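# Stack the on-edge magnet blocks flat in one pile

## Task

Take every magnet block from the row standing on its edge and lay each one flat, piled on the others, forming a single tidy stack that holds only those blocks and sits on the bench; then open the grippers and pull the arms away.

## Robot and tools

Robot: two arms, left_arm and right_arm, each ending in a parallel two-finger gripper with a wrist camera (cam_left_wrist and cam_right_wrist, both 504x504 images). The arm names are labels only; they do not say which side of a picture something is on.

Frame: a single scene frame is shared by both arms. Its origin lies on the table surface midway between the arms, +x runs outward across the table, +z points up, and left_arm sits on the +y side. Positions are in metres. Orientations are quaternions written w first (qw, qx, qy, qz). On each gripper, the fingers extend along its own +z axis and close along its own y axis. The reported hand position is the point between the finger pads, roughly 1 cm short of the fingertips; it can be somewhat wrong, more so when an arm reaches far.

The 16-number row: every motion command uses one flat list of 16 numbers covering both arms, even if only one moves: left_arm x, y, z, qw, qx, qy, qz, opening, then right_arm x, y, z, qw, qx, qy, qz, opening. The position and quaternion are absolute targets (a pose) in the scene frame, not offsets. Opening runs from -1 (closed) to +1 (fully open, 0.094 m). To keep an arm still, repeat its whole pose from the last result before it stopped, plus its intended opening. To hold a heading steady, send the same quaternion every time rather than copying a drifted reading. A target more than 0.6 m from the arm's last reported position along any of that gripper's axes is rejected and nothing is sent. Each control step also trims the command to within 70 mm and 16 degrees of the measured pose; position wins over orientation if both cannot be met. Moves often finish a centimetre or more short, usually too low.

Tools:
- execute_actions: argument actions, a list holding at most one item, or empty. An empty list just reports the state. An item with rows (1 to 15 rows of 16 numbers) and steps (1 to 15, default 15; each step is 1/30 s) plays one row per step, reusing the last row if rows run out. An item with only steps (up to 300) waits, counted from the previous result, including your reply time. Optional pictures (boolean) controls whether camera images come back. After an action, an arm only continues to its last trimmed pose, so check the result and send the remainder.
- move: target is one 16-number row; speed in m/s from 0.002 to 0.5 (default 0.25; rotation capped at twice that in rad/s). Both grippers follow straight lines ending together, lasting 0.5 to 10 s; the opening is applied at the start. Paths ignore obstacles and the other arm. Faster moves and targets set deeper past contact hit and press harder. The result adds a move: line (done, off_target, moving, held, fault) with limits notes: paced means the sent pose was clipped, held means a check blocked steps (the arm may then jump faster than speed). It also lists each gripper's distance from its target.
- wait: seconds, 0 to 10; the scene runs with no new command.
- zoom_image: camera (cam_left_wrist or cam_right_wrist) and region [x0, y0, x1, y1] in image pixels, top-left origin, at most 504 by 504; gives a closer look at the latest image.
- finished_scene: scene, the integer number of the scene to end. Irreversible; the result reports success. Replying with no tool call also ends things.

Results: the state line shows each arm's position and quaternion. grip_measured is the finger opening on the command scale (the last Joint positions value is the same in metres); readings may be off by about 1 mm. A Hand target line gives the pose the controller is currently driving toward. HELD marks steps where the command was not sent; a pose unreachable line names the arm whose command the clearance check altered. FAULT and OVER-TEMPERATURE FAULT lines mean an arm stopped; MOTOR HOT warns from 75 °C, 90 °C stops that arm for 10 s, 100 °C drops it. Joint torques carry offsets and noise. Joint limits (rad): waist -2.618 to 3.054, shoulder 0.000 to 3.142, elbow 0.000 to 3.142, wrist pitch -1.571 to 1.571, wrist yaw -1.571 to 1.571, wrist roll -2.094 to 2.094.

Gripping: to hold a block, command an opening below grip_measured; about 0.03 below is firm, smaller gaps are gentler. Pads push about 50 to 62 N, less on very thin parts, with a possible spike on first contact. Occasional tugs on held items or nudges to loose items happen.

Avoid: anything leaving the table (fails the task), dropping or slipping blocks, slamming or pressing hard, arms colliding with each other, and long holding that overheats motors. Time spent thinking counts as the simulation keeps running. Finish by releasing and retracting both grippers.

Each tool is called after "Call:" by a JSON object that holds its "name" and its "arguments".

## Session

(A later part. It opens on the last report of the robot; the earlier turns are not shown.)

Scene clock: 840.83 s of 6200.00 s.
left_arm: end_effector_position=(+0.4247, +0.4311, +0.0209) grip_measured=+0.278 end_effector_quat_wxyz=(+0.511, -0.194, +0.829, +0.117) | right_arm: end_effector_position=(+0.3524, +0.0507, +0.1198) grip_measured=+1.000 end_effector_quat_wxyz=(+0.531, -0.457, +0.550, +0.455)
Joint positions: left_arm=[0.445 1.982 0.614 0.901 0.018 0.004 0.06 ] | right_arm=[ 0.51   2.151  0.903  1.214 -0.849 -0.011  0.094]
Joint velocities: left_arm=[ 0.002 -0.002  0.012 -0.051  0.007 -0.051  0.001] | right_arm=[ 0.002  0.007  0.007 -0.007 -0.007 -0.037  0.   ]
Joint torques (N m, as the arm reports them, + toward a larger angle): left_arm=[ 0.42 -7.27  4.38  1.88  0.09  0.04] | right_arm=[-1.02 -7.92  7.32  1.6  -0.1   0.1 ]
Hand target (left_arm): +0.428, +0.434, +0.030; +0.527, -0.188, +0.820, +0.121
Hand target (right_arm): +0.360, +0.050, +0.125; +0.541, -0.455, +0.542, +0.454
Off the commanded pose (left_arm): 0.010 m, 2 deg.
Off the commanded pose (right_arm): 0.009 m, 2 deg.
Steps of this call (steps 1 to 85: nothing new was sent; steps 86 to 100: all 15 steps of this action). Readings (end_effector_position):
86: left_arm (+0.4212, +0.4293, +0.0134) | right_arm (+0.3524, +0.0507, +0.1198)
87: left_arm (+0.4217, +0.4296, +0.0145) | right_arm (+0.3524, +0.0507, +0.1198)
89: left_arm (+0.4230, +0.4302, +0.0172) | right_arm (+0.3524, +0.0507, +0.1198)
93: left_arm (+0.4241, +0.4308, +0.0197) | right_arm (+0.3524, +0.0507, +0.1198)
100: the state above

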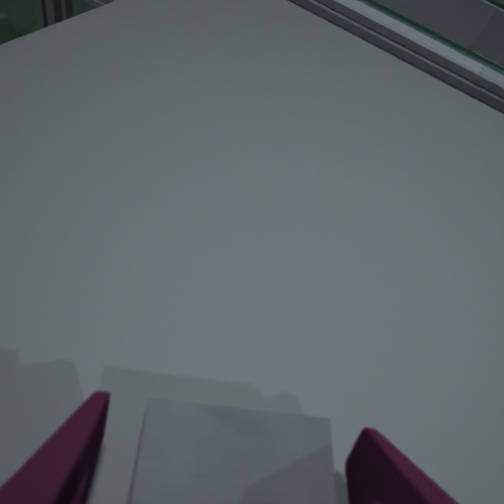

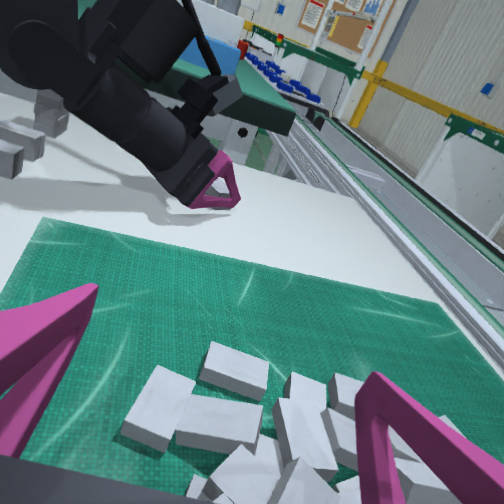

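Call:
{"name": "move", "arguments": {"target": [0.375,0.408,0.075,0.527,-0.188,0.820,0.121,0.28,0.36,0.05,0.125,0.542,-0.455,0.542,0.455,1], "speed": 0.15}}

Call:
{"name": "zoom_image", "arguments": {"camera": "cam_right_wrist", "region": [150, 100, 310, 240]}}

Scene clock: 849.23 s of 6200.00 s.
left_arm: end_effector_position=(+0.3772, +0.4060, +0.0686) grip_measured=+0.278 end_effector_quat_wxyz=(+0.519, -0.191, +0.825, +0.118) | right_arm: end_effector_position=(+0.3524, +0.0507, +0.1198) grip_measured=+1.000 end_effector_quat_wxyz=(+0.531, -0.457, +0.550, +0.455)
Joint positions: left_arm=[0.445 1.618 0.422 0.748 0.022 0.006 0.06 ] | right_arm=[ 0.51   2.151  0.903  1.214 -0.849 -0.011  0.094]
Joint velocities: left_arm=[-0.002 -0.012 -0.002 -0.051 -0.066 -0.037  0.   ] | right_arm=[ 0.002 -0.007 -0.002 -0.022  0.007 -0.066  0.   ]
Joint torques (N m, as the arm reports them, + toward a larger angle): left_arm=[ 0.88 -6.66  4.62  1.6   0.09  0.03] | right_arm=[-0.85 -7.91  7.4   1.59 -0.09  0.11]
Hand target (left_arm): +0.375, +0.408, +0.076; +0.527, -0.188, +0.820, +0.121
Hand target (right_arm): +0.360, +0.050, +0.125; +0.541, -0.455, +0.542, +0.454
Off the commanded pose (left_arm): 0.007 m, 1 deg.
Off the commanded pose (right_arm): 0.009 m, 2 deg.
After step 90, 4.23 s passed at rest.
move: done

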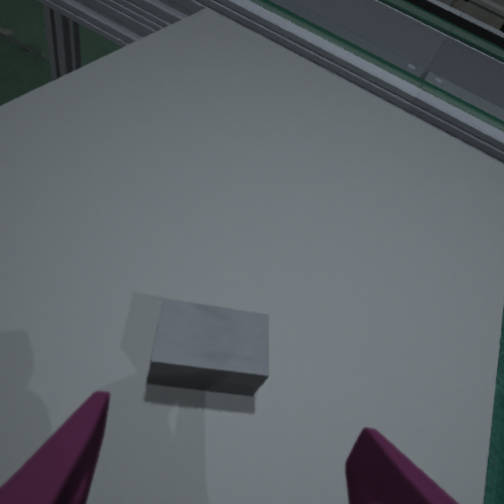

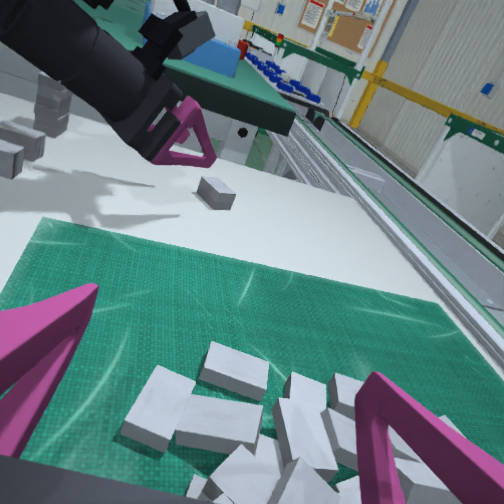

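Region (150, 100, 310, 240) of cam_right_wrist's 504x504 image, scaled by 3.150, with more detail than that image has; it fills the top 441 rows of this view, and the rest is white.

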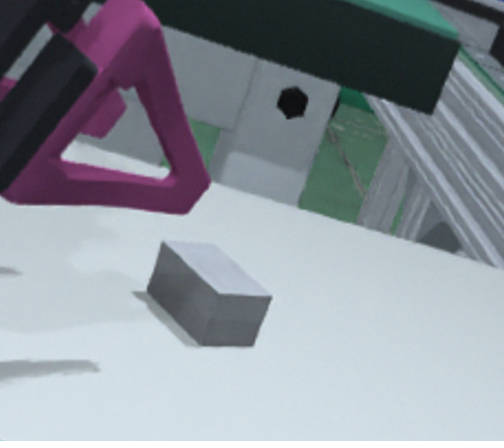

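Call:
{"name": "move", "arguments": {"target": [0.204,0.376,0.11,0.015,-0.688,0.7255,0.003,0.5,0.36,0.05,0.125,0.542,-0.455,0.542,0.455,1], "speed": 0.25}}

Scene clock: 858.57 s of 6200.00 s.
left_arm: end_effector_position=(+0.1997, +0.3703, +0.1076) grip_measured=+0.497 end_effector_quat_wxyz=(+0.013, -0.680, +0.733, +0.011) | right_arm: end_effector_position=(+0.3524, +0.0507, +0.1198) grip_measured=+1.000 end_effector_quat_wxyz=(+0.531, -0.457, +0.550, +0.455)
Joint positions: left_arm=[ 0.623  1.401  1.07  -1.216 -0.024 -0.845  0.07 ] | right_arm=[ 0.51   2.151  0.903  1.214 -0.849 -0.011  0.094]
Joint velocities: left_arm=[ 0.022 -0.002 -0.017  0.007  0.066 -0.022 -0.001] | right_arm=[-0.017 -0.017 -0.012 -0.007  0.037  0.022  0.   ]
Joint torques (N m, as the arm reports them, + toward a larger angle): left_arm=[ 1.02 -3.1   8.54  0.18  0.   -0.1 ] | right_arm=[-0.88 -7.99  7.45  1.6  -0.09  0.1 ]
Hand target (left_arm): +0.201, +0.375, +0.114; -0.016, +0.687, -0.727, -0.010
Hand target (right_arm): +0.360, +0.050, +0.125; +0.541, -0.455, +0.542, +0.454
Off the commanded pose (left_arm): 0.008 m, 2 deg.
Off the commanded pose (right_arm): 0.009 m, 2 deg.
After step 90, 2.80 s passed at rest.
move: done

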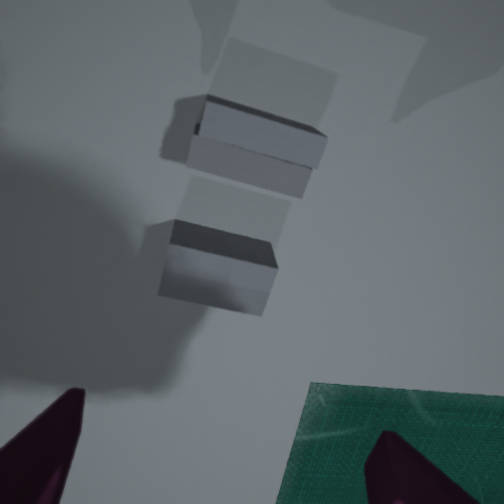

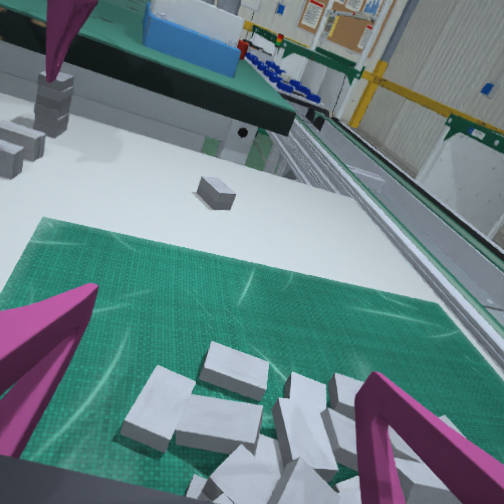

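Call:
{"name": "move", "arguments": {"target": [0.2,0.371,0.062,0.015,-0.688,0.7255,0.003,0.5,0.36,0.05,0.125,0.542,-0.455,0.542,0.455,1], "speed": 0.12}}

Scene clock: 879.47 s of 6200.00 s.
left_arm: end_effector_position=(+0.1986, +0.3662, +0.0629) grip_measured=+0.497 end_effector_quat_wxyz=(+0.008, -0.681, +0.732, +0.004) | right_arm: end_effector_position=(+0.3524, +0.0507, +0.1198) grip_measured=+1.000 end_effector_quat_wxyz=(+0.531, -0.457, +0.550, +0.455)
Joint positions: left_arm=[ 0.623  1.429  0.913 -1.04  -0.01  -0.846  0.07 ] | right_arm=[ 0.51   2.151  0.903  1.214 -0.849 -0.011  0.094]
Joint velocities: left_arm=[ 0.007 -0.022 -0.012 -0.007  0.022 -0.11  -0.002] | right_arm=[-0.012  0.002 -0.007 -0.022 -0.022 -0.066  0.   ]
Joint torques (N m, as the arm reports them, + toward a larger angle): left_arm=[ 1.16 -3.4   5.83  0.42  0.03 -0.08] | right_arm=[-0.99 -7.94  7.41  1.6  -0.11  0.11]
Hand target (left_arm): +0.200, +0.371, +0.062; -0.015, +0.688, -0.725, -0.003
Hand target (right_arm): +0.360, +0.050, +0.125; +0.541, -0.455, +0.542, +0.454
Off the commanded pose (left_arm): 0.005 m, 1 deg.
Off the commanded pose (right_arm): 0.009 m, 2 deg.
After step 90, 16.87 s passed at rest.
move: done

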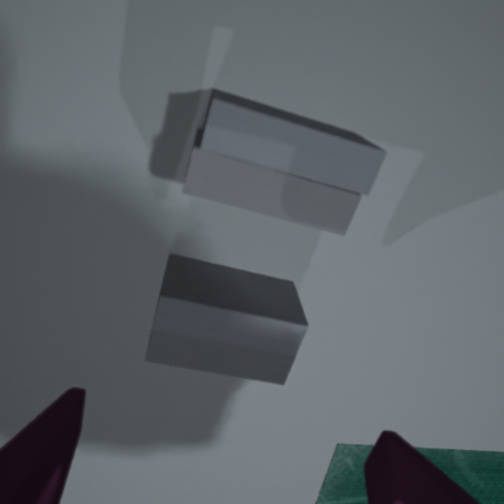

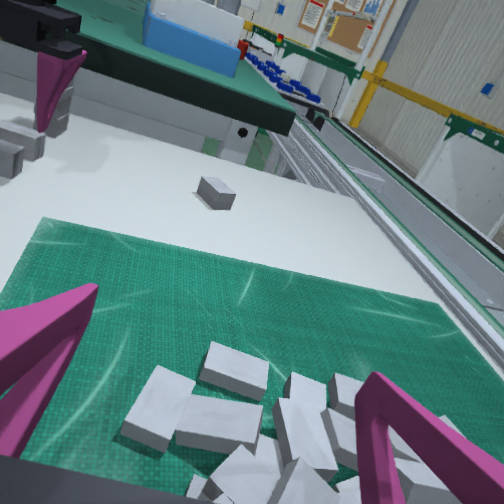

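Call:
{"name": "move", "arguments": {"target": [0.199,0.381,0.045,0.015,-0.688,0.7255,0.003,0.5,0.36,0.05,0.125,0.542,-0.455,0.542,0.455,1], "speed": 0.06}}

Scene clock: 896.13 s of 6200.00 s.
left_arm: end_effector_position=(+0.1980, +0.3772, +0.0468) grip_measured=+0.497 end_effector_quat_wxyz=(+0.010, -0.686, +0.727, +0.004) | right_arm: end_effector_position=(+0.3524, +0.0507, +0.1198) grip_measured=+1.000 end_effector_quat_wxyz=(+0.531, -0.457, +0.550, +0.455)
Joint positions: left_arm=[ 0.662  1.471  0.883 -0.963 -0.009 -0.821  0.07 ] | right_arm=[ 0.51   2.151  0.903  1.214 -0.849 -0.011  0.094]
Joint velocities: left_arm=[-0.002 -0.012 -0.002  0.051 -0.022  0.022 -0.   ] | right_arm=[-0.022  0.007 -0.007 -0.066 -0.022 -0.037  0.   ]
Joint torques (N m, as the arm reports them, + toward a larger angle): left_arm=[ 1.01 -3.54  5.47  0.47  0.    0.05] | right_arm=[-0.84 -7.89  7.29  1.61 -0.1   0.12]
Hand target (left_arm): +0.199, +0.381, +0.045; -0.015, +0.688, -0.726, -0.003
Hand target (right_arm): +0.360, +0.050, +0.125; +0.541, -0.455, +0.542, +0.454
Off the commanded pose (left_arm): 0.004 m, 1 deg.
Off the commanded pose (right_arm): 0.009 m, 2 deg.
After step 90, 12.77 s passed at rest.
move: done

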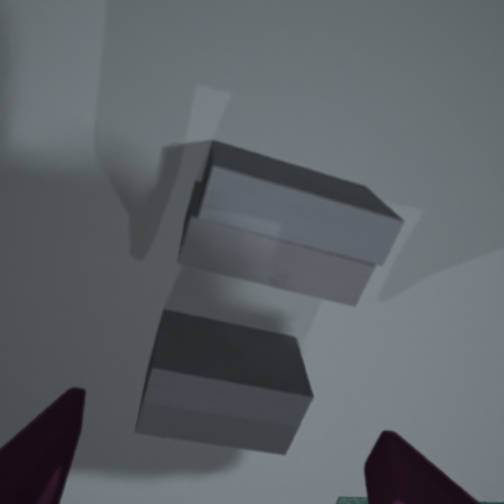

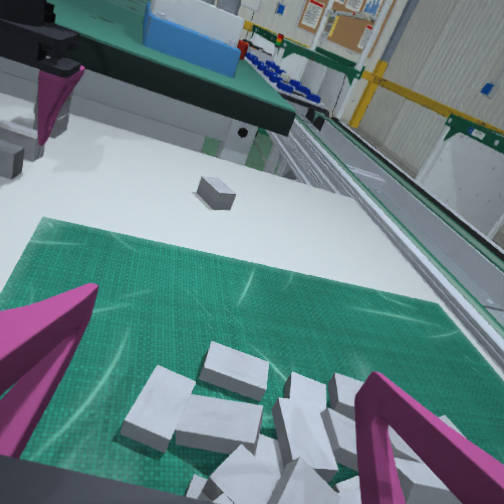

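Call:
{"name": "move", "arguments": {"target": [0.198,0.375,0.023,0.015,-0.688,0.7255,0.003,0.5,0.36,0.05,0.125,0.542,-0.455,0.542,0.455,1], "speed": 0.05}}

Scene clock: 905.57 s of 6200.00 s.
left_arm: end_effector_position=(+0.1945, +0.3743, +0.0247) grip_measured=+0.497 end_effector_quat_wxyz=(-0.010, +0.688, -0.725, -0.004) | right_arm: end_effector_position=(+0.3524, +0.0507, +0.1198) grip_measured=+1.000 end_effector_quat_wxyz=(+0.531, -0.457, +0.550, +0.455)
Joint positions: left_arm=[ 0.662  1.49   0.804 -0.866 -0.009 -0.827  0.07 ] | right_arm=[ 0.51   2.151  0.903  1.214 -0.849 -0.011  0.094]
Joint velocities: left_arm=[-0.022 -0.002 -0.007  0.051 -0.066 -0.007  0.   ] | right_arm=[-0.012  0.012  0.007 -0.022 -0.022 -0.095  0.   ]
Joint torques (N m, as the arm reports them, + toward a larger angle): left_arm=[-0.65 -3.53  5.29  0.45  0.   -0.08] | right_arm=[-0.93 -7.91  7.39  1.57 -0.09  0.09]
Hand target (left_arm): +0.198, +0.375, +0.023; -0.015, +0.688, -0.725, -0.003
Hand target (right_arm): +0.360, +0.050, +0.125; +0.541, -0.455, +0.542, +0.454
Off the commanded pose (left_arm): 0.004 m, 1 deg.
Off the commanded pose (right_arm): 0.009 m, 2 deg.
After step 90, 5.47 s passed at rest.
move: done

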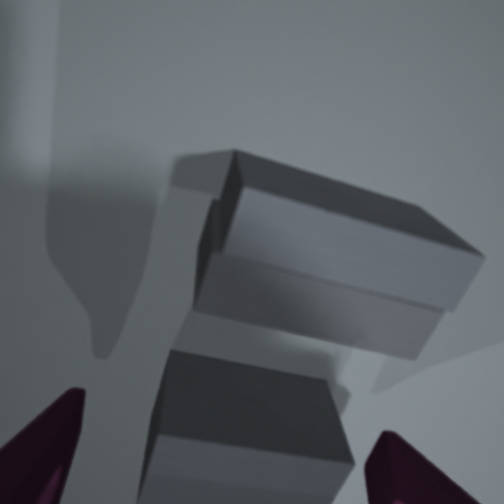

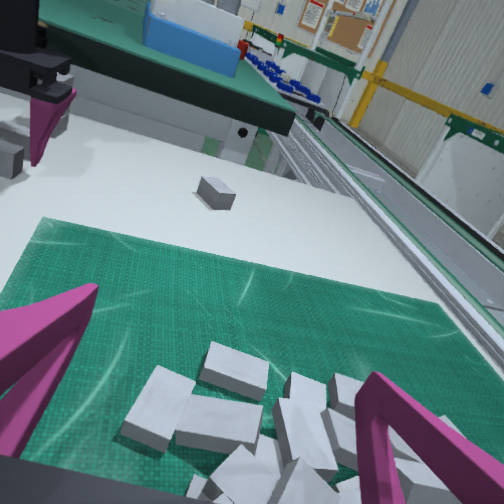

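Call:
{"name": "move", "arguments": {"target": [0.198,0.3705,0.023,0.015,-0.688,0.7255,0.003,0.5,0.36,0.05,0.125,0.542,-0.455,0.542,0.455,1], "speed": 0.03}}

Scene clock: 913.87 s of 6200.00 s.
left_arm: end_effector_position=(+0.1940, +0.3709, +0.0226) grip_measured=+0.497 end_effector_quat_wxyz=(-0.007, +0.690, -0.724, -0.004) | right_arm: end_effector_position=(+0.3524, +0.0507, +0.1198) grip_measured=+1.000 end_effector_quat_wxyz=(+0.531, -0.457, +0.550, +0.455)
Joint positions: left_arm=[ 0.652  1.49   0.795 -0.863 -0.009 -0.842  0.07 ] | right_arm=[ 0.51   2.151  0.903  1.214 -0.849 -0.011  0.094]
Joint velocities: left_arm=[-0.002 -0.027 -0.007 -0.022  0.037 -0.022 -0.001] | right_arm=[ 0.022  0.002  0.007 -0.007 -0.037 -0.066  0.   ]
Joint torques (N m, as the arm reports them, + toward a larger angle): left_arm=[-1.11 -4.36  5.2   0.42 -0.01 -0.06] | right_arm=[-0.91 -7.94  7.33  1.6  -0.1   0.1 ]
Hand target (left_arm): +0.198, +0.370, +0.023; -0.015, +0.688, -0.726, -0.003
Hand target (right_arm): +0.360, +0.050, +0.125; +0.541, -0.455, +0.542, +0.454
Off the commanded pose (left_arm): 0.004 m, 1 deg.
Off the commanded pose (right_arm): 0.009 m, 2 deg.
After step 90, 4.50 s passed at rest.
move: done

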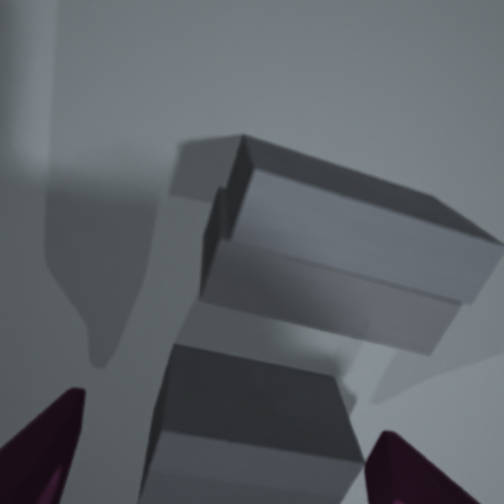

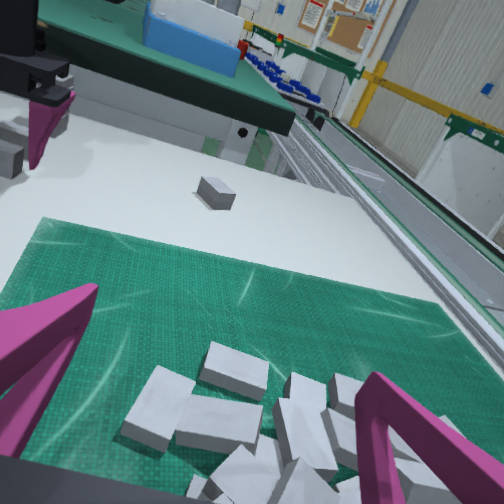

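Call:
{"name": "execute_actions", "arguments": {"actions": [{"rows": [[0.200,0.3705,0.023,0.015,-0.688,0.7255,0.003,0.2,0.36,0.05,0.125,0.542,-0.455,0.542,0.455,1],[0.200,0.3705,0.023,0.015,-0.688,0.7255,0.003,0.2,0.36,0.05,0.125,0.542,-0.455,0.542,0.455,1],[0.200,0.3705,0.023,0.015,-0.688,0.7255,0.003,0.2,0.36,0.05,0.125,0.542,-0.455,0.542,0.455,1],[0.200,0.3705,0.023,0.015,-0.688,0.7255,0.003,-0.14,0.36,0.05,0.125,0.542,-0.455,0.542,0.455,1]], "steps": 15}]}}

Scene clock: 920.33 s of 6200.00 s.
left_arm: end_effector_position=(+0.1952, +0.3699, +0.0226) grip_measured=-0.111 end_effector_quat_wxyz=(-0.007, +0.690, -0.724, -0.003) | right_arm: end_effector_position=(+0.3524, +0.0507, +0.1198) grip_measured=+1.000 end_effector_quat_wxyz=(+0.531, -0.457, +0.550, +0.455)
Joint positions: left_arm=[ 0.646  1.49   0.795 -0.862 -0.008 -0.848  0.042] | right_arm=[ 0.51   2.151  0.903  1.214 -0.849 -0.011  0.094]
Joint velocities: left_arm=[ 0.002 -0.002 -0.007  0.051 -0.022 -0.022  0.   ] | right_arm=[-0.007 -0.007  0.002  0.037  0.051 -0.066  0.   ]
Joint torques (N m, as the arm reports them, + toward a larger angle): left_arm=[-1.16 -3.91  5.69  0.39 -0.02 -0.06] | right_arm=[-0.85 -7.97  7.42  1.62 -0.1   0.1 ]
Hand target (left_arm): +0.200, +0.370, +0.023; -0.015, +0.688, -0.725, -0.003
Hand target (right_arm): +0.360, +0.050, +0.125; +0.541, -0.455, +0.542, +0.454
Off the commanded pose (left_arm): 0.005 m, 1 deg.
Off the commanded pose (right_arm): 0.009 m, 2 deg.
Steps of this call (steps 1 to 90: nothing new was sent; then 2.97 s passed at rest; steps 91 to 105: all 15 steps of this action). Readings (end_effector_position):
91: left_arm (+0.1941, +0.3707, +0.0226) | right_arm (+0.3524, +0.0507, +0.1198)
92: left_arm (+0.1943, +0.3705, +0.0226) | right_arm (+0.3524, +0.0507, +0.1198)
94: left_arm (+0.1947, +0.3700, +0.0226) | right_arm (+0.3524, +0.0507, +0.1198)
98: left_arm (+0.1952, +0.3699, +0.0226) | right_arm (+0.3524, +0.0507, +0.1198)
105: the state above

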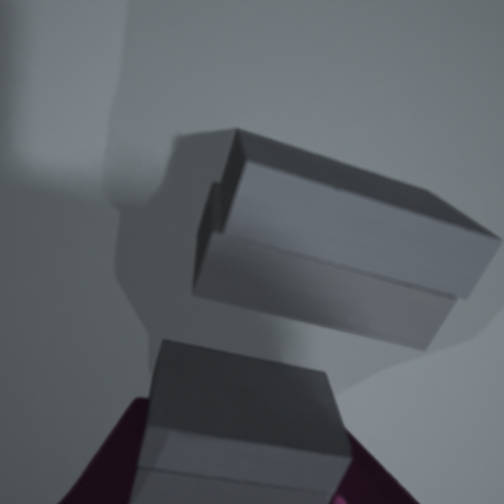

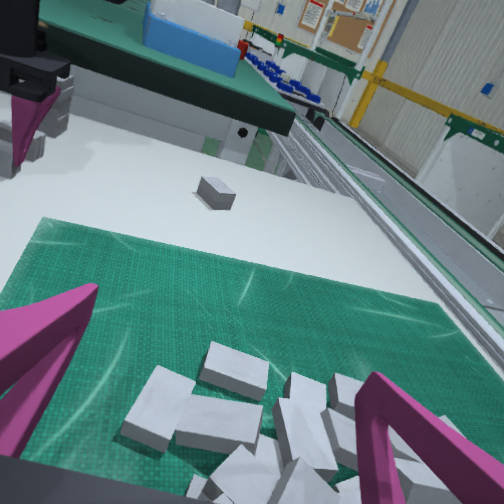

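Call:
{"name": "move", "arguments": {"target": [0.200,0.3705,0.10,0.015,-0.688,0.7255,0.003,-0.14,0.36,0.05,0.125,0.542,-0.455,0.542,0.455,1], "speed": 0.12}}

Scene clock: 927.20 s of 6200.00 s.
left_arm: end_effector_position=(+0.1936, +0.3687, +0.0860) grip_measured=-0.111 end_effector_quat_wxyz=(+0.007, +0.690, -0.724, -0.005) | right_arm: end_effector_position=(+0.3524, +0.0507, +0.1198) grip_measured=+1.000 end_effector_quat_wxyz=(+0.531, -0.457, +0.550, +0.455)
Joint positions: left_arm=[ 0.646  1.428  1.006 -1.164 -0.008 -0.848  0.042] | right_arm=[ 0.51   2.151  0.903  1.214 -0.849 -0.011  0.094]
Joint velocities: left_arm=[ 0.007 -0.002  0.007 -0.007 -0.007  0.022 -0.001] | right_arm=[-0.002  0.007  0.012 -0.037 -0.037 -0.022  0.   ]
Joint torques (N m, as the arm reports them, + toward a larger angle): left_arm=[-1.06 -6.13  8.63  0.09 -0.02 -0.08] | right_arm=[-0.9  -7.95  7.45  1.6  -0.09  0.12]
Hand target (left_arm): +0.200, +0.370, +0.100; -0.015, +0.688, -0.726, -0.003
Hand target (right_arm): +0.360, +0.050, +0.125; +0.541, -0.455, +0.542, +0.454
Off the commanded pose (left_arm): 0.015 m, 3 deg.
Off the commanded pose (right_arm): 0.009 m, 2 deg.
After step 90, 2.63 s passed at rest.
move: off_target (left_arm)

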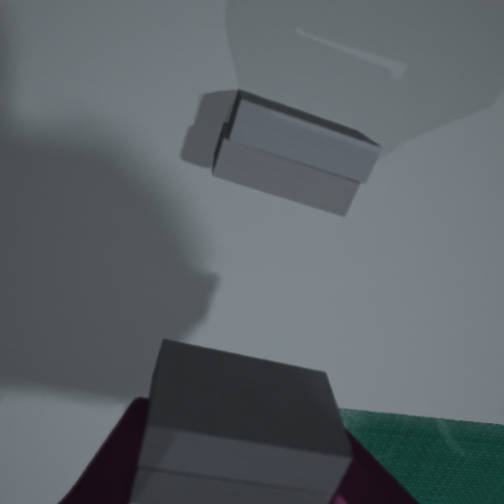

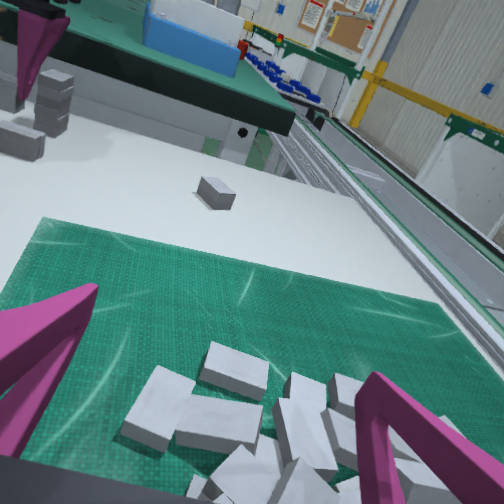

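Call:
{"name": "move", "arguments": {"target": [0.317,0.376,0.095,0.016,-0.216,0.976,0.004,-0.14,0.36,0.05,0.125,0.542,-0.455,0.542,0.455,1], "speed": 0.25}}

Call:
{"name": "move", "arguments": {"target": [0.317,0.376,0.030,0.016,-0.216,0.976,0.004,-0.14,0.36,0.05,0.125,0.542,-0.455,0.542,0.455,1], "speed": 0.1}}

Scene clock: 933.67 s of 6200.00 s.
left_arm: end_effector_position=(+0.3058, +0.3752, +0.0835) grip_measured=-0.112 end_effector_quat_wxyz=(-0.004, -0.225, +0.974, +0.003) | right_arm: end_effector_position=(+0.3524, +0.0507, +0.1198) grip_measured=+1.000 end_effector_quat_wxyz=(+0.531, -0.457, +0.550, +0.455)
Joint positions: left_arm=[ 0.445  1.791  1.374 -1.159 -0.008  0.02   0.042] | right_arm=[ 0.51   2.151  0.903  1.214 -0.849 -0.011  0.094]
Joint velocities: left_arm=[-0.012 -0.007 -0.007  0.007  0.007  0.037 -0.   ] | right_arm=[ 0.012  0.017  0.007 -0.051 -0.022  0.051  0.   ]
Joint torques (N m, as the arm reports them, + toward a larger angle): left_arm=[-0.98 -7.36  9.04  0.26  0.05  0.05] | right_arm=[-0.95 -7.98  7.34  1.6  -0.09  0.09]
Hand target (left_arm): +0.317, +0.376, +0.094; +0.017, -0.216, +0.976, +0.005
Hand target (right_arm): +0.360, +0.050, +0.125; +0.541, -0.455, +0.542, +0.454
Off the commanded pose (left_arm): 0.016 m, 2 deg.
Off the commanded pose (right_arm): 0.009 m, 2 deg.
After step 90, 0.73 s passed at rest.
move: off_target (left_arm)

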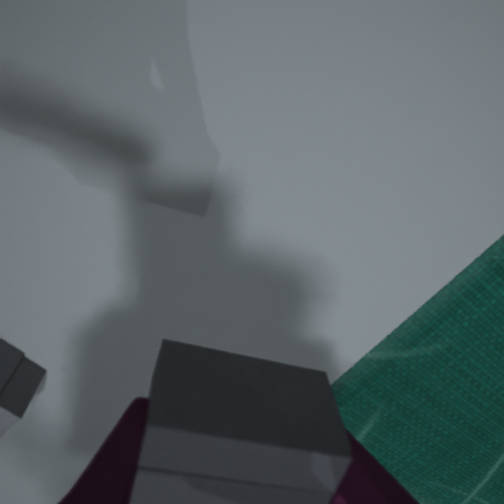

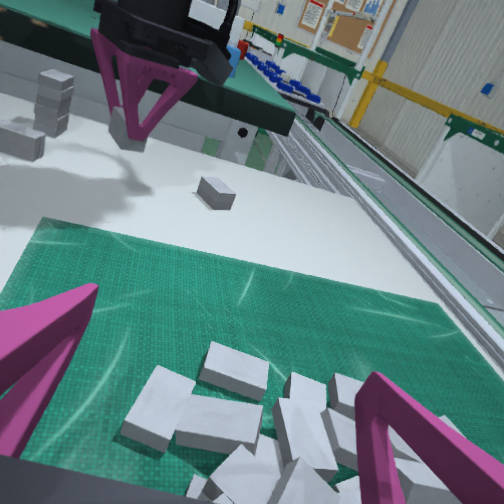

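Scene clock: 934.80 s of 6200.00 s.
left_arm: end_effector_position=(+0.3081, +0.3764, +0.0261) grip_measured=-0.112 end_effector_quat_wxyz=(-0.002, -0.223, +0.975, +0.004) | right_arm: end_effector_position=(+0.3524, +0.0507, +0.1198) grip_measured=+1.000 end_effector_quat_wxyz=(+0.531, -0.457, +0.550, +0.455)
Joint positions: left_arm=[ 0.445  1.859  1.223 -0.937 -0.008  0.024  0.042] | right_arm=[ 0.51   2.151  0.903  1.214 -0.849 -0.011  0.094]
Joint velocities: left_arm=[-0.002 -0.012  0.002  0.007  0.081 -0.007  0.   ] | right_arm=[-0.002  0.002  0.012  0.022 -0.022 -0.037  0.   ]
Joint torques (N m, as the arm reports them, + toward a larger angle): left_arm=[-0.82 -7.95  5.94  0.48  0.08  0.03] | right_arm=[-0.9  -7.98  7.35  1.61 -0.11  0.1 ]
Hand target (left_arm): +0.317, +0.376, +0.030; +0.016, -0.216, +0.976, +0.004
Hand target (right_arm): +0.360, +0.050, +0.125; +0.541, -0.455, +0.542, +0.454
Off the commanded pose (left_arm): 0.010 m, 2 deg.
Off the commanded pose (right_arm): 0.009 m, 2 deg.
move: done

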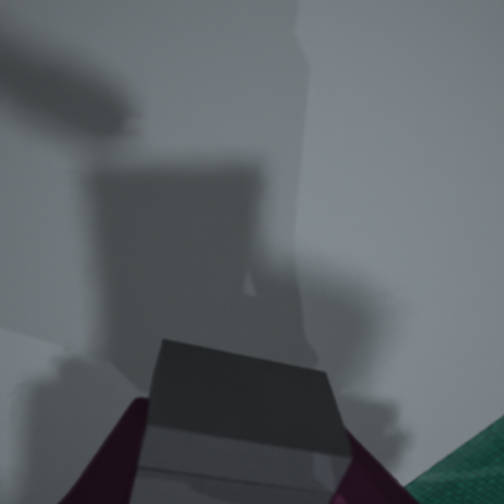

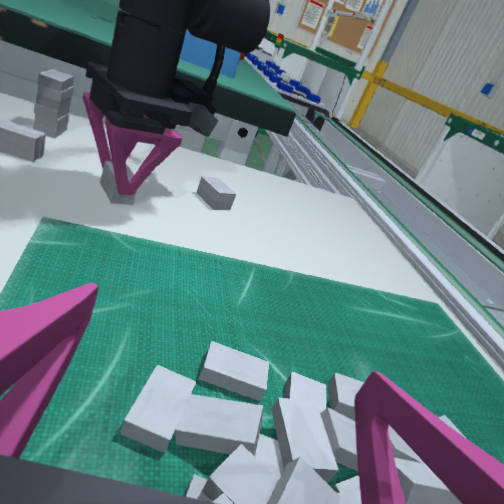

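Call:
{"name": "execute_actions", "arguments": {"actions": [{"rows": [[0.317,0.376,0.027,0.016,-0.216,0.976,0.004,-0.14,0.36,0.05,0.125,0.542,-0.455,0.542,0.455,1],[0.317,0.376,0.027,0.016,-0.216,0.976,0.004,-0.14,0.36,0.05,0.125,0.542,-0.455,0.542,0.455,1],[0.317,0.376,0.025,0.016,-0.216,0.976,0.004,-0.14,0.36,0.05,0.125,0.542,-0.455,0.542,0.455,1],[0.317,0.376,0.025,0.016,-0.216,0.976,0.004,-0.14,0.36,0.05,0.125,0.542,-0.455,0.542,0.455,1],[0.317,0.376,0.023,0.016,-0.216,0.976,0.004,-0.14,0.36,0.05,0.125,0.542,-0.455,0.542,0.455,1],[0.317,0.376,0.023,0.016,-0.216,0.976,0.004,-0.14,0.36,0.05,0.125,0.542,-0.455,0.542,0.455,1],[0.317,0.376,0.022,0.016,-0.216,0.976,0.004,-0.14,0.36,0.05,0.125,0.542,-0.455,0.542,0.455,1]], "steps": 15}], "pictures": false}}

Scene clock: 941.70 s of 6200.00 s.
left_arm: end_effector_position=(+0.3090, +0.3768, +0.0229) grip_measured=-0.112 end_effector_quat_wxyz=(+0.002, -0.223, +0.975, +0.005) | right_arm: end_effector_position=(+0.3524, +0.0507, +0.1198) grip_measured=+1.000 end_effector_quat_wxyz=(+0.531, -0.457, +0.550, +0.455)
Joint positions: left_arm=[ 0.445  1.859  1.209 -0.914 -0.008  0.024  0.042] | right_arm=[ 0.51   2.151  0.903  1.214 -0.849 -0.011  0.094]
Joint velocities: left_arm=[-0.002 -0.002 -0.002  0.007  0.007 -0.037 -0.001] | right_arm=[-0.012  0.012 -0.022  0.007 -0.095 -0.051  0.   ]
Joint torques (N m, as the arm reports them, + toward a larger angle): left_arm=[-0.85 -7.15  5.47  0.54  0.06  0.03] | right_arm=[-0.99 -8.    7.41  1.6  -0.09  0.12]
Hand target (left_arm): +0.317, +0.376, +0.022; +0.016, -0.216, +0.976, +0.004
Hand target (right_arm): +0.360, +0.050, +0.125; +0.541, -0.455, +0.542, +0.454
Off the commanded pose (left_arm): 0.008 m, 2 deg.
Off the commanded pose (right_arm): 0.009 m, 2 deg.
Steps of this call (steps 1 to 90: nothing new was sent; then 3.40 s passed at rest; steps 91 to 105: all 15 steps of this action). Readings (end_effector_position):
91: left_arm (+0.3085, +0.3766, +0.0261) | right_arm (+0.3524, +0.0507, +0.1198)
92: left_arm (+0.3089, +0.3768, +0.0261) | right_arm (+0.3524, +0.0507, +0.1198)
94: left_arm (+0.3094, +0.3771, +0.0254) | right_arm (+0.3524, +0.0507, +0.1198)
98: left_arm (+0.3086, +0.3766, +0.0229) | right_arm (+0.3524, +0.0507, +0.1198)
105: the state above

Call:
{"name": "execute_actions", "arguments": {"actions": [{"rows": [[0.317,0.376,0.022,0.016,-0.216,0.976,0.004,0.28,0.36,0.05,0.125,0.542,-0.455,0.542,0.455,1]], "steps": 12}]}}

Call:
{"name": "zoom_image", "arguments": {"camera": "cam_right_wrist", "region": [60, 90, 220, 230]}}

Scene clock: 944.87 s of 6200.00 s.
left_arm: end_effector_position=(+0.3106, +0.3776, +0.0229) grip_measured=+0.278 end_effector_quat_wxyz=(+0.006, -0.223, +0.975, +0.005) | right_arm: end_effector_position=(+0.3524, +0.0507, +0.1199) grip_measured=+1.000 end_effector_quat_wxyz=(+0.531, -0.457, +0.550, +0.455)
Joint positions: left_arm=[ 0.445  1.859  1.209 -0.907 -0.008  0.024  0.06 ] | right_arm=[ 0.51   2.151  0.903  1.215 -0.849 -0.011  0.094]
Joint velocities: left_arm=[-0.012 -0.012 -0.007  0.022 -0.051 -0.022  0.001] | right_arm=[-0.012 -0.012 -0.007  0.051  0.022 -0.037  0.   ]
Joint torques (N m, as the arm reports them, + toward a larger angle): left_arm=[-0.85 -7.12  5.58  0.49  0.07  0.04] | right_arm=[-0.9  -8.01  7.4   1.61 -0.1   0.1 ]
Hand target (left_arm): +0.317, +0.376, +0.022; +0.016, -0.216, +0.976, +0.004
Hand target (right_arm): +0.360, +0.050, +0.125; +0.542, -0.455, +0.542, +0.454
Off the commanded pose (left_arm): 0.007 m, 1 deg.
Off the commanded pose (right_arm): 0.009 m, 2 deg.
Steps of this call (steps 1 to 83: nothing new was sent; steps 84 to 95: all 12 steps of this action). Readings (end_effector_position):
84: left_arm (+0.3091, +0.3768, +0.0229) | right_arm (+0.3524, +0.0507, +0.1198)
85: left_arm (+0.3095, +0.3770, +0.0229) | right_arm (+0.3524, +0.0507, +0.1198)
87: left_arm (+0.3100, +0.3773, +0.0229) | right_arm (+0.3524, +0.0507, +0.1198)
91: left_arm (+0.3105, +0.3775, +0.0229) | right_arm (+0.3524, +0.0507, +0.1199)
95: the state above

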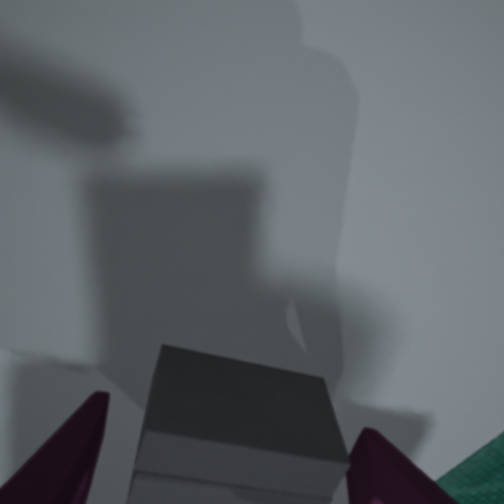

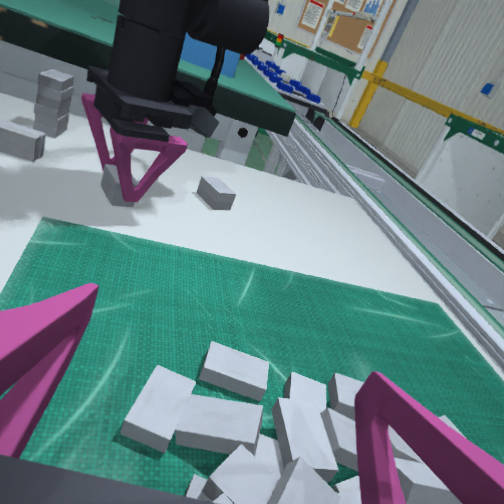

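Region (60, 90, 220, 230) of cam_right_wrist's 504x504 image, scaled by 3.150, with more detail than that image has; it fills the top 441 rows of this view, and the rest is white.

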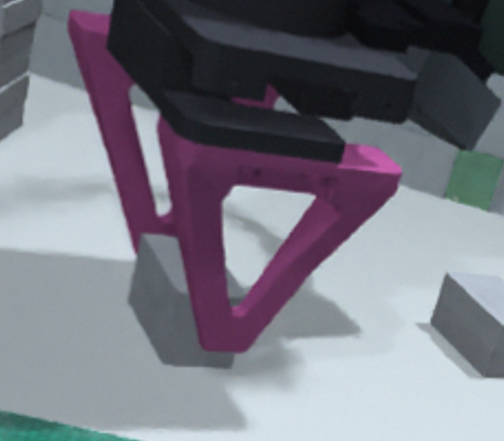

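Call:
{"name": "move", "arguments": {"target": [0.3105,0.3757,0.031,-0.2522,-0.2165,0.9414,-0.058,0.28,0.36,0.05,0.125,0.542,-0.455,0.542,0.455,1], "speed": 0.15}}

Call:
{"name": "move", "arguments": {"target": [0.3108,0.376,0.0255,-0.245,-0.217,0.943,-0.058,0.28,0.36,0.05,0.125,0.542,-0.455,0.542,0.455,1], "speed": 0.05}}

Call:
{"name": "zoom_image", "arguments": {"camera": "cam_right_wrist", "region": [60, 90, 220, 230]}}

Scene clock: 952.60 s of 6200.00 s.
left_arm: end_effector_position=(+0.3074, +0.3760, +0.0269) grip_measured=+0.278 end_effector_quat_wxyz=(-0.240, -0.216, +0.945, -0.057) | right_arm: end_effector_position=(+0.3524, +0.0507, +0.1199) grip_measured=+1.000 end_effector_quat_wxyz=(+0.531, -0.457, +0.550, +0.455)
Joint positions: left_arm=[ 0.445  2.328  1.826 -1.566 -0.008  0.023  0.06 ] | right_arm=[ 0.51   2.151  0.903  1.215 -0.849 -0.011  0.094]
Joint velocities: left_arm=[-0.002 -0.002 -0.007 -0.066  0.022 -0.007  0.   ] | right_arm=[ 0.012 -0.002 -0.007  0.022 -0.022  0.066  0.   ]
Joint torques (N m, as the arm reports them, + toward a larger angle): left_arm=[ -0.81 -10.11   6.91  -0.74  -0.07  -0.07] | right_arm=[-0.97 -8.01  7.38  1.62 -0.09  0.09]
Hand target (left_arm): +0.310, +0.375, +0.031; -0.241, -0.214, +0.945, -0.052
Hand target (right_arm): +0.360, +0.050, +0.125; +0.541, -0.455, +0.542, +0.454
Off the commanded pose (left_arm): 0.005 m, 1 deg.
Off the commanded pose (right_arm): 0.009 m, 2 deg.
joint sent to its limit (left arm) — the command would take joint 4 (wrist pitch) past its lower limit, so that joint was sent only as far as its limit.
After step 90, 2.43 s passed at rest.
move: done

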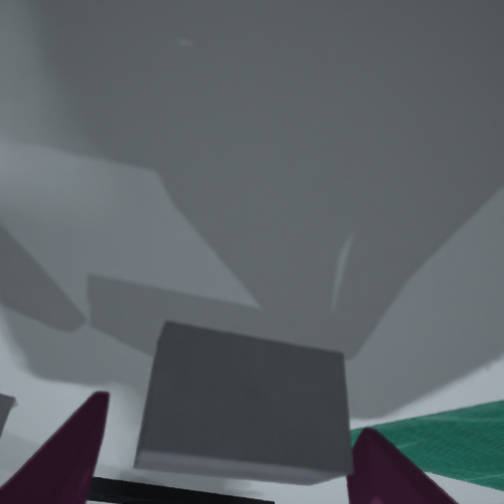

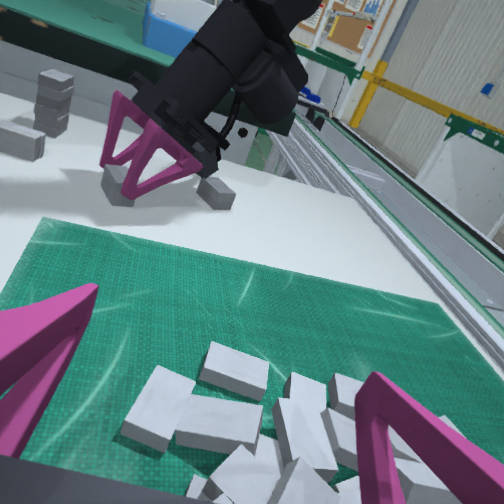

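Scene clock: 953.37 s of 6200.00 s.
left_arm: end_effector_position=(+0.3048, +0.3746, +0.0231) grip_measured=+0.278 end_effector_quat_wxyz=(-0.253, -0.216, +0.941, -0.060) | right_arm: end_effector_position=(+0.3524, +0.0507, +0.1199) grip_measured=+1.000 end_effector_quat_wxyz=(+0.531, -0.457, +0.550, +0.455)
Joint positions: left_arm=[ 0.445  2.35   1.834 -1.581 -0.008  0.021  0.06 ] | right_arm=[ 0.51   2.151  0.903  1.215 -0.849 -0.011  0.094]
Joint velocities: left_arm=[ 0.012  0.007  0.002 -0.022  0.095 -0.037 -0.001] | right_arm=[ 0.027  0.007  0.007 -0.095 -0.037  0.037  0.   ]
Joint torques (N m, as the arm reports them, + toward a larger angle): left_arm=[ -0.42 -10.14   7.09  -0.65   0.02  -0.07] | right_arm=[-0.96 -7.94  7.41  1.61 -0.1   0.09]
Hand target (left_arm): +0.311, +0.376, +0.025; -0.245, -0.217, +0.943, -0.058
Hand target (right_arm): +0.360, +0.050, +0.125; +0.541, -0.455, +0.542, +0.454
Off the commanded pose (left_arm): 0.007 m, 1 deg.
Off the commanded pose (right_arm): 0.009 m, 2 deg.
move: done

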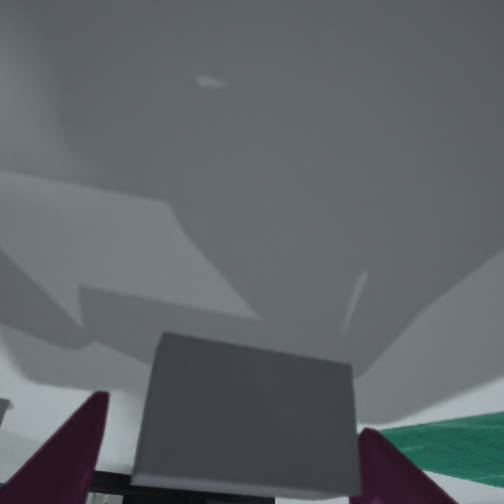

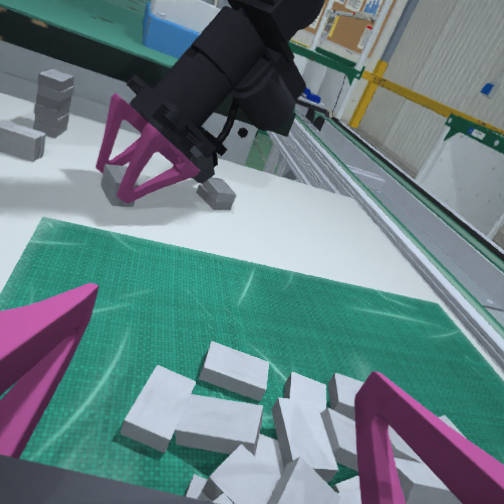

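Region (60, 90, 220, 230) of cam_right_wrist's 504x504 image, scaled by 3.150, with more detail than that image has; it fills the top 441 rows of this view, and the rest is white.

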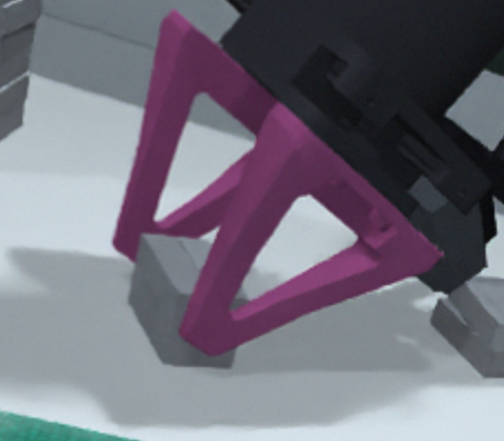

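Call:
{"name": "zoom_image", "arguments": {"camera": "cam_right_wrist", "region": [170, 140, 270, 230]}}

Region (170, 140, 270, 230) of cam_right_wrist's 504x504 image, scaled by 5.040, with more detail than that image has; it fills the top 454 rows of this view, and the rest is white.

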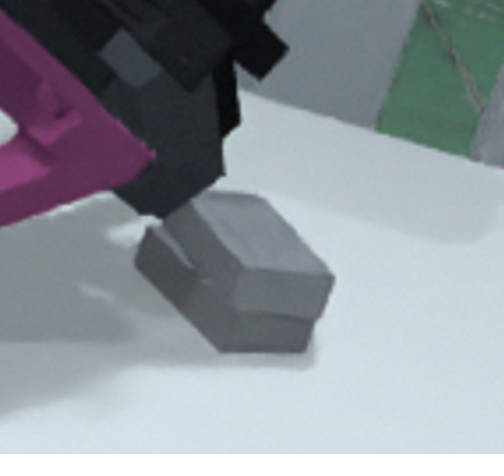

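Call:
{"name": "execute_actions", "arguments": {"actions": []}}

Call:
{"name": "zoom_image", "arguments": {"camera": "cam_right_wrist", "region": [90, 120, 270, 240]}}

Scene clock: 993.27 s of 6200.00 s.
left_arm: end_effector_position=(+0.3048, +0.3746, +0.0231) grip_measured=+0.278 end_effector_quat_wxyz=(-0.253, -0.216, +0.941, -0.060) | right_arm: end_effector_position=(+0.3524, +0.0507, +0.1199) grip_measured=+1.000 end_effector_quat_wxyz=(+0.531, -0.457, +0.550, +0.455)
Joint positions: left_arm=[ 0.445  2.35   1.834 -1.581 -0.008  0.021  0.06 ] | right_arm=[ 0.51   2.151  0.903  1.215 -0.849 -0.011  0.094]
Joint velocities: left_arm=[-0.007 -0.017 -0.012 -0.022  0.037 -0.022 -0.001] | right_arm=[ 0.007 -0.007  0.007 -0.022 -0.007  0.007  0.   ]
Joint torques (N m, as the arm reports them, + toward a larger angle): left_arm=[ -0.31 -10.15   7.11  -0.66   0.02  -0.08] | right_arm=[-0.97 -7.93  7.36  1.6  -0.11  0.1 ]
Hand target (left_arm): +0.311, +0.376, +0.025; -0.245, -0.217, +0.943, -0.058
Hand target (right_arm): +0.360, +0.050, +0.125; +0.541, -0.455, +0.542, +0.454
Off the commanded pose (left_arm): 0.007 m, 1 deg.
Off the commanded pose (right_arm): 0.009 m, 2 deg.
Steps of this call (steps 1 to 90: nothing new was sent; then 36.90 s passed at rest). Readings (end_effector_position):
1: left_arm (+0.3048, +0.3746, +0.0231) | right_arm (+0.3524, +0.0507, +0.1199)
2: left_arm (+0.3048, +0.3746, +0.0231) | right_arm (+0.3524, +0.0507, +0.1199)
4: left_arm (+0.3048, +0.3746, +0.0231) | right_arm (+0.3524, +0.0507, +0.1199)
8: left_arm (+0.3048, +0.3746, +0.0231) | right_arm (+0.3524, +0.0507, +0.1199)
90: the state above

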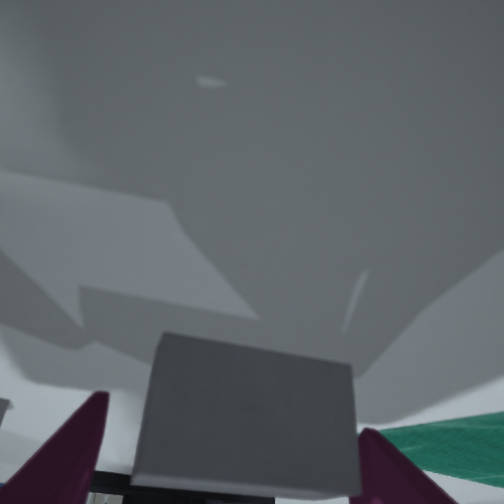

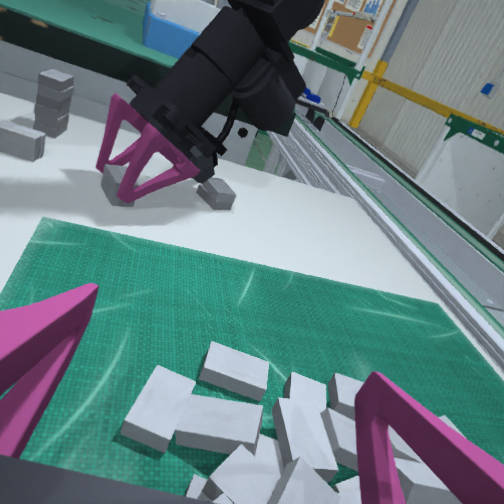

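Region (90, 120, 270, 240) of cam_right_wrist's 504x504 image, scaled by 2.800, with more detail than that image has.

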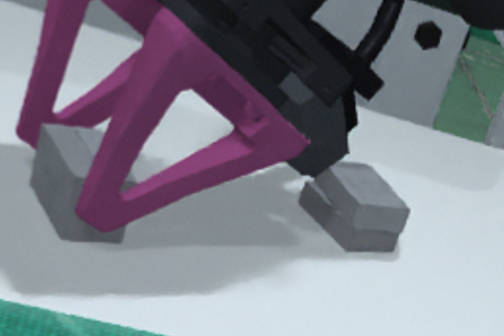

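Call:
{"name": "move", "arguments": {"target": [0.3135,0.3765,0.0285,-0.245,-0.217,0.943,-0.058,0.28,0.36,0.05,0.125,0.542,-0.455,0.542,0.455,1], "speed": 0.02}}

Call:
{"name": "zoom_image", "arguments": {"camera": "cam_right_wrist", "region": [90, 120, 270, 240]}}

Scene clock: 1002.33 s of 6200.00 s.
left_arm: end_effector_position=(+0.3048, +0.3746, +0.0231) grip_measured=+0.278 end_effector_quat_wxyz=(-0.253, -0.216, +0.941, -0.060) | right_arm: end_effector_position=(+0.3524, +0.0507, +0.1199) grip_measured=+1.000 end_effector_quat_wxyz=(+0.531, -0.457, +0.550, +0.455)
Joint positions: left_arm=[ 0.445  2.35   1.834 -1.581 -0.008  0.02   0.06 ] | right_arm=[ 0.51   2.151  0.903  1.215 -0.849 -0.011  0.094]
Joint velocities: left_arm=[ 0.007  0.002  0.007 -0.022 -0.007 -0.022  0.001] | right_arm=[-0.012  0.002 -0.007  0.051 -0.007 -0.037  0.   ]
Joint torques (N m, as the arm reports them, + toward a larger angle): left_arm=[ -0.62 -10.63   7.66  -0.68   0.01  -0.07] | right_arm=[-0.92 -7.98  7.36  1.59 -0.1   0.13]
Hand target (left_arm): +0.313, +0.376, +0.028; -0.239, -0.218, +0.945, -0.057
Hand target (right_arm): +0.360, +0.050, +0.125; +0.541, -0.455, +0.542, +0.454
Off the commanded pose (left_arm): 0.010 m, 1 deg.
Off the commanded pose (right_arm): 0.009 m, 2 deg.
joint sent to its limit (left arm) — the command would take joint 4 (wrist pitch) past its lower limit, so that joint was sent only as far as its limit.
After step 90, 5.20 s passed at rest.
move: done

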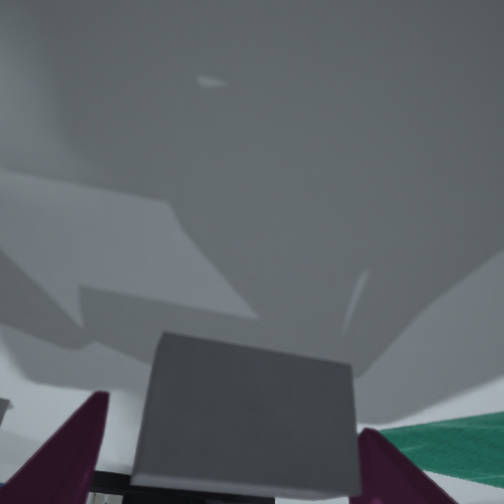

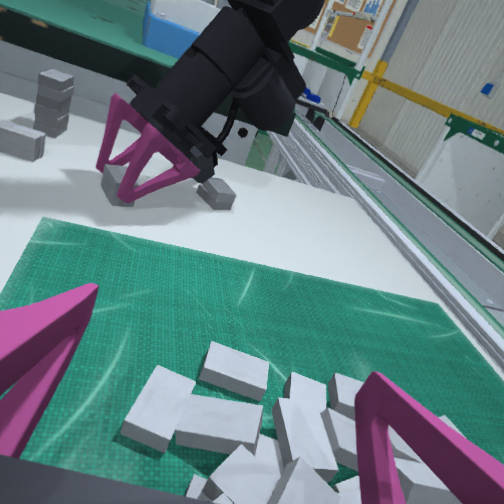

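Region (90, 120, 270, 240) of cam_right_wrist's 504x504 image, scaled by 2.800, with more detail than that image has.

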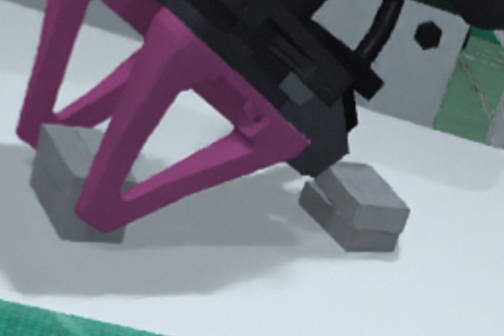

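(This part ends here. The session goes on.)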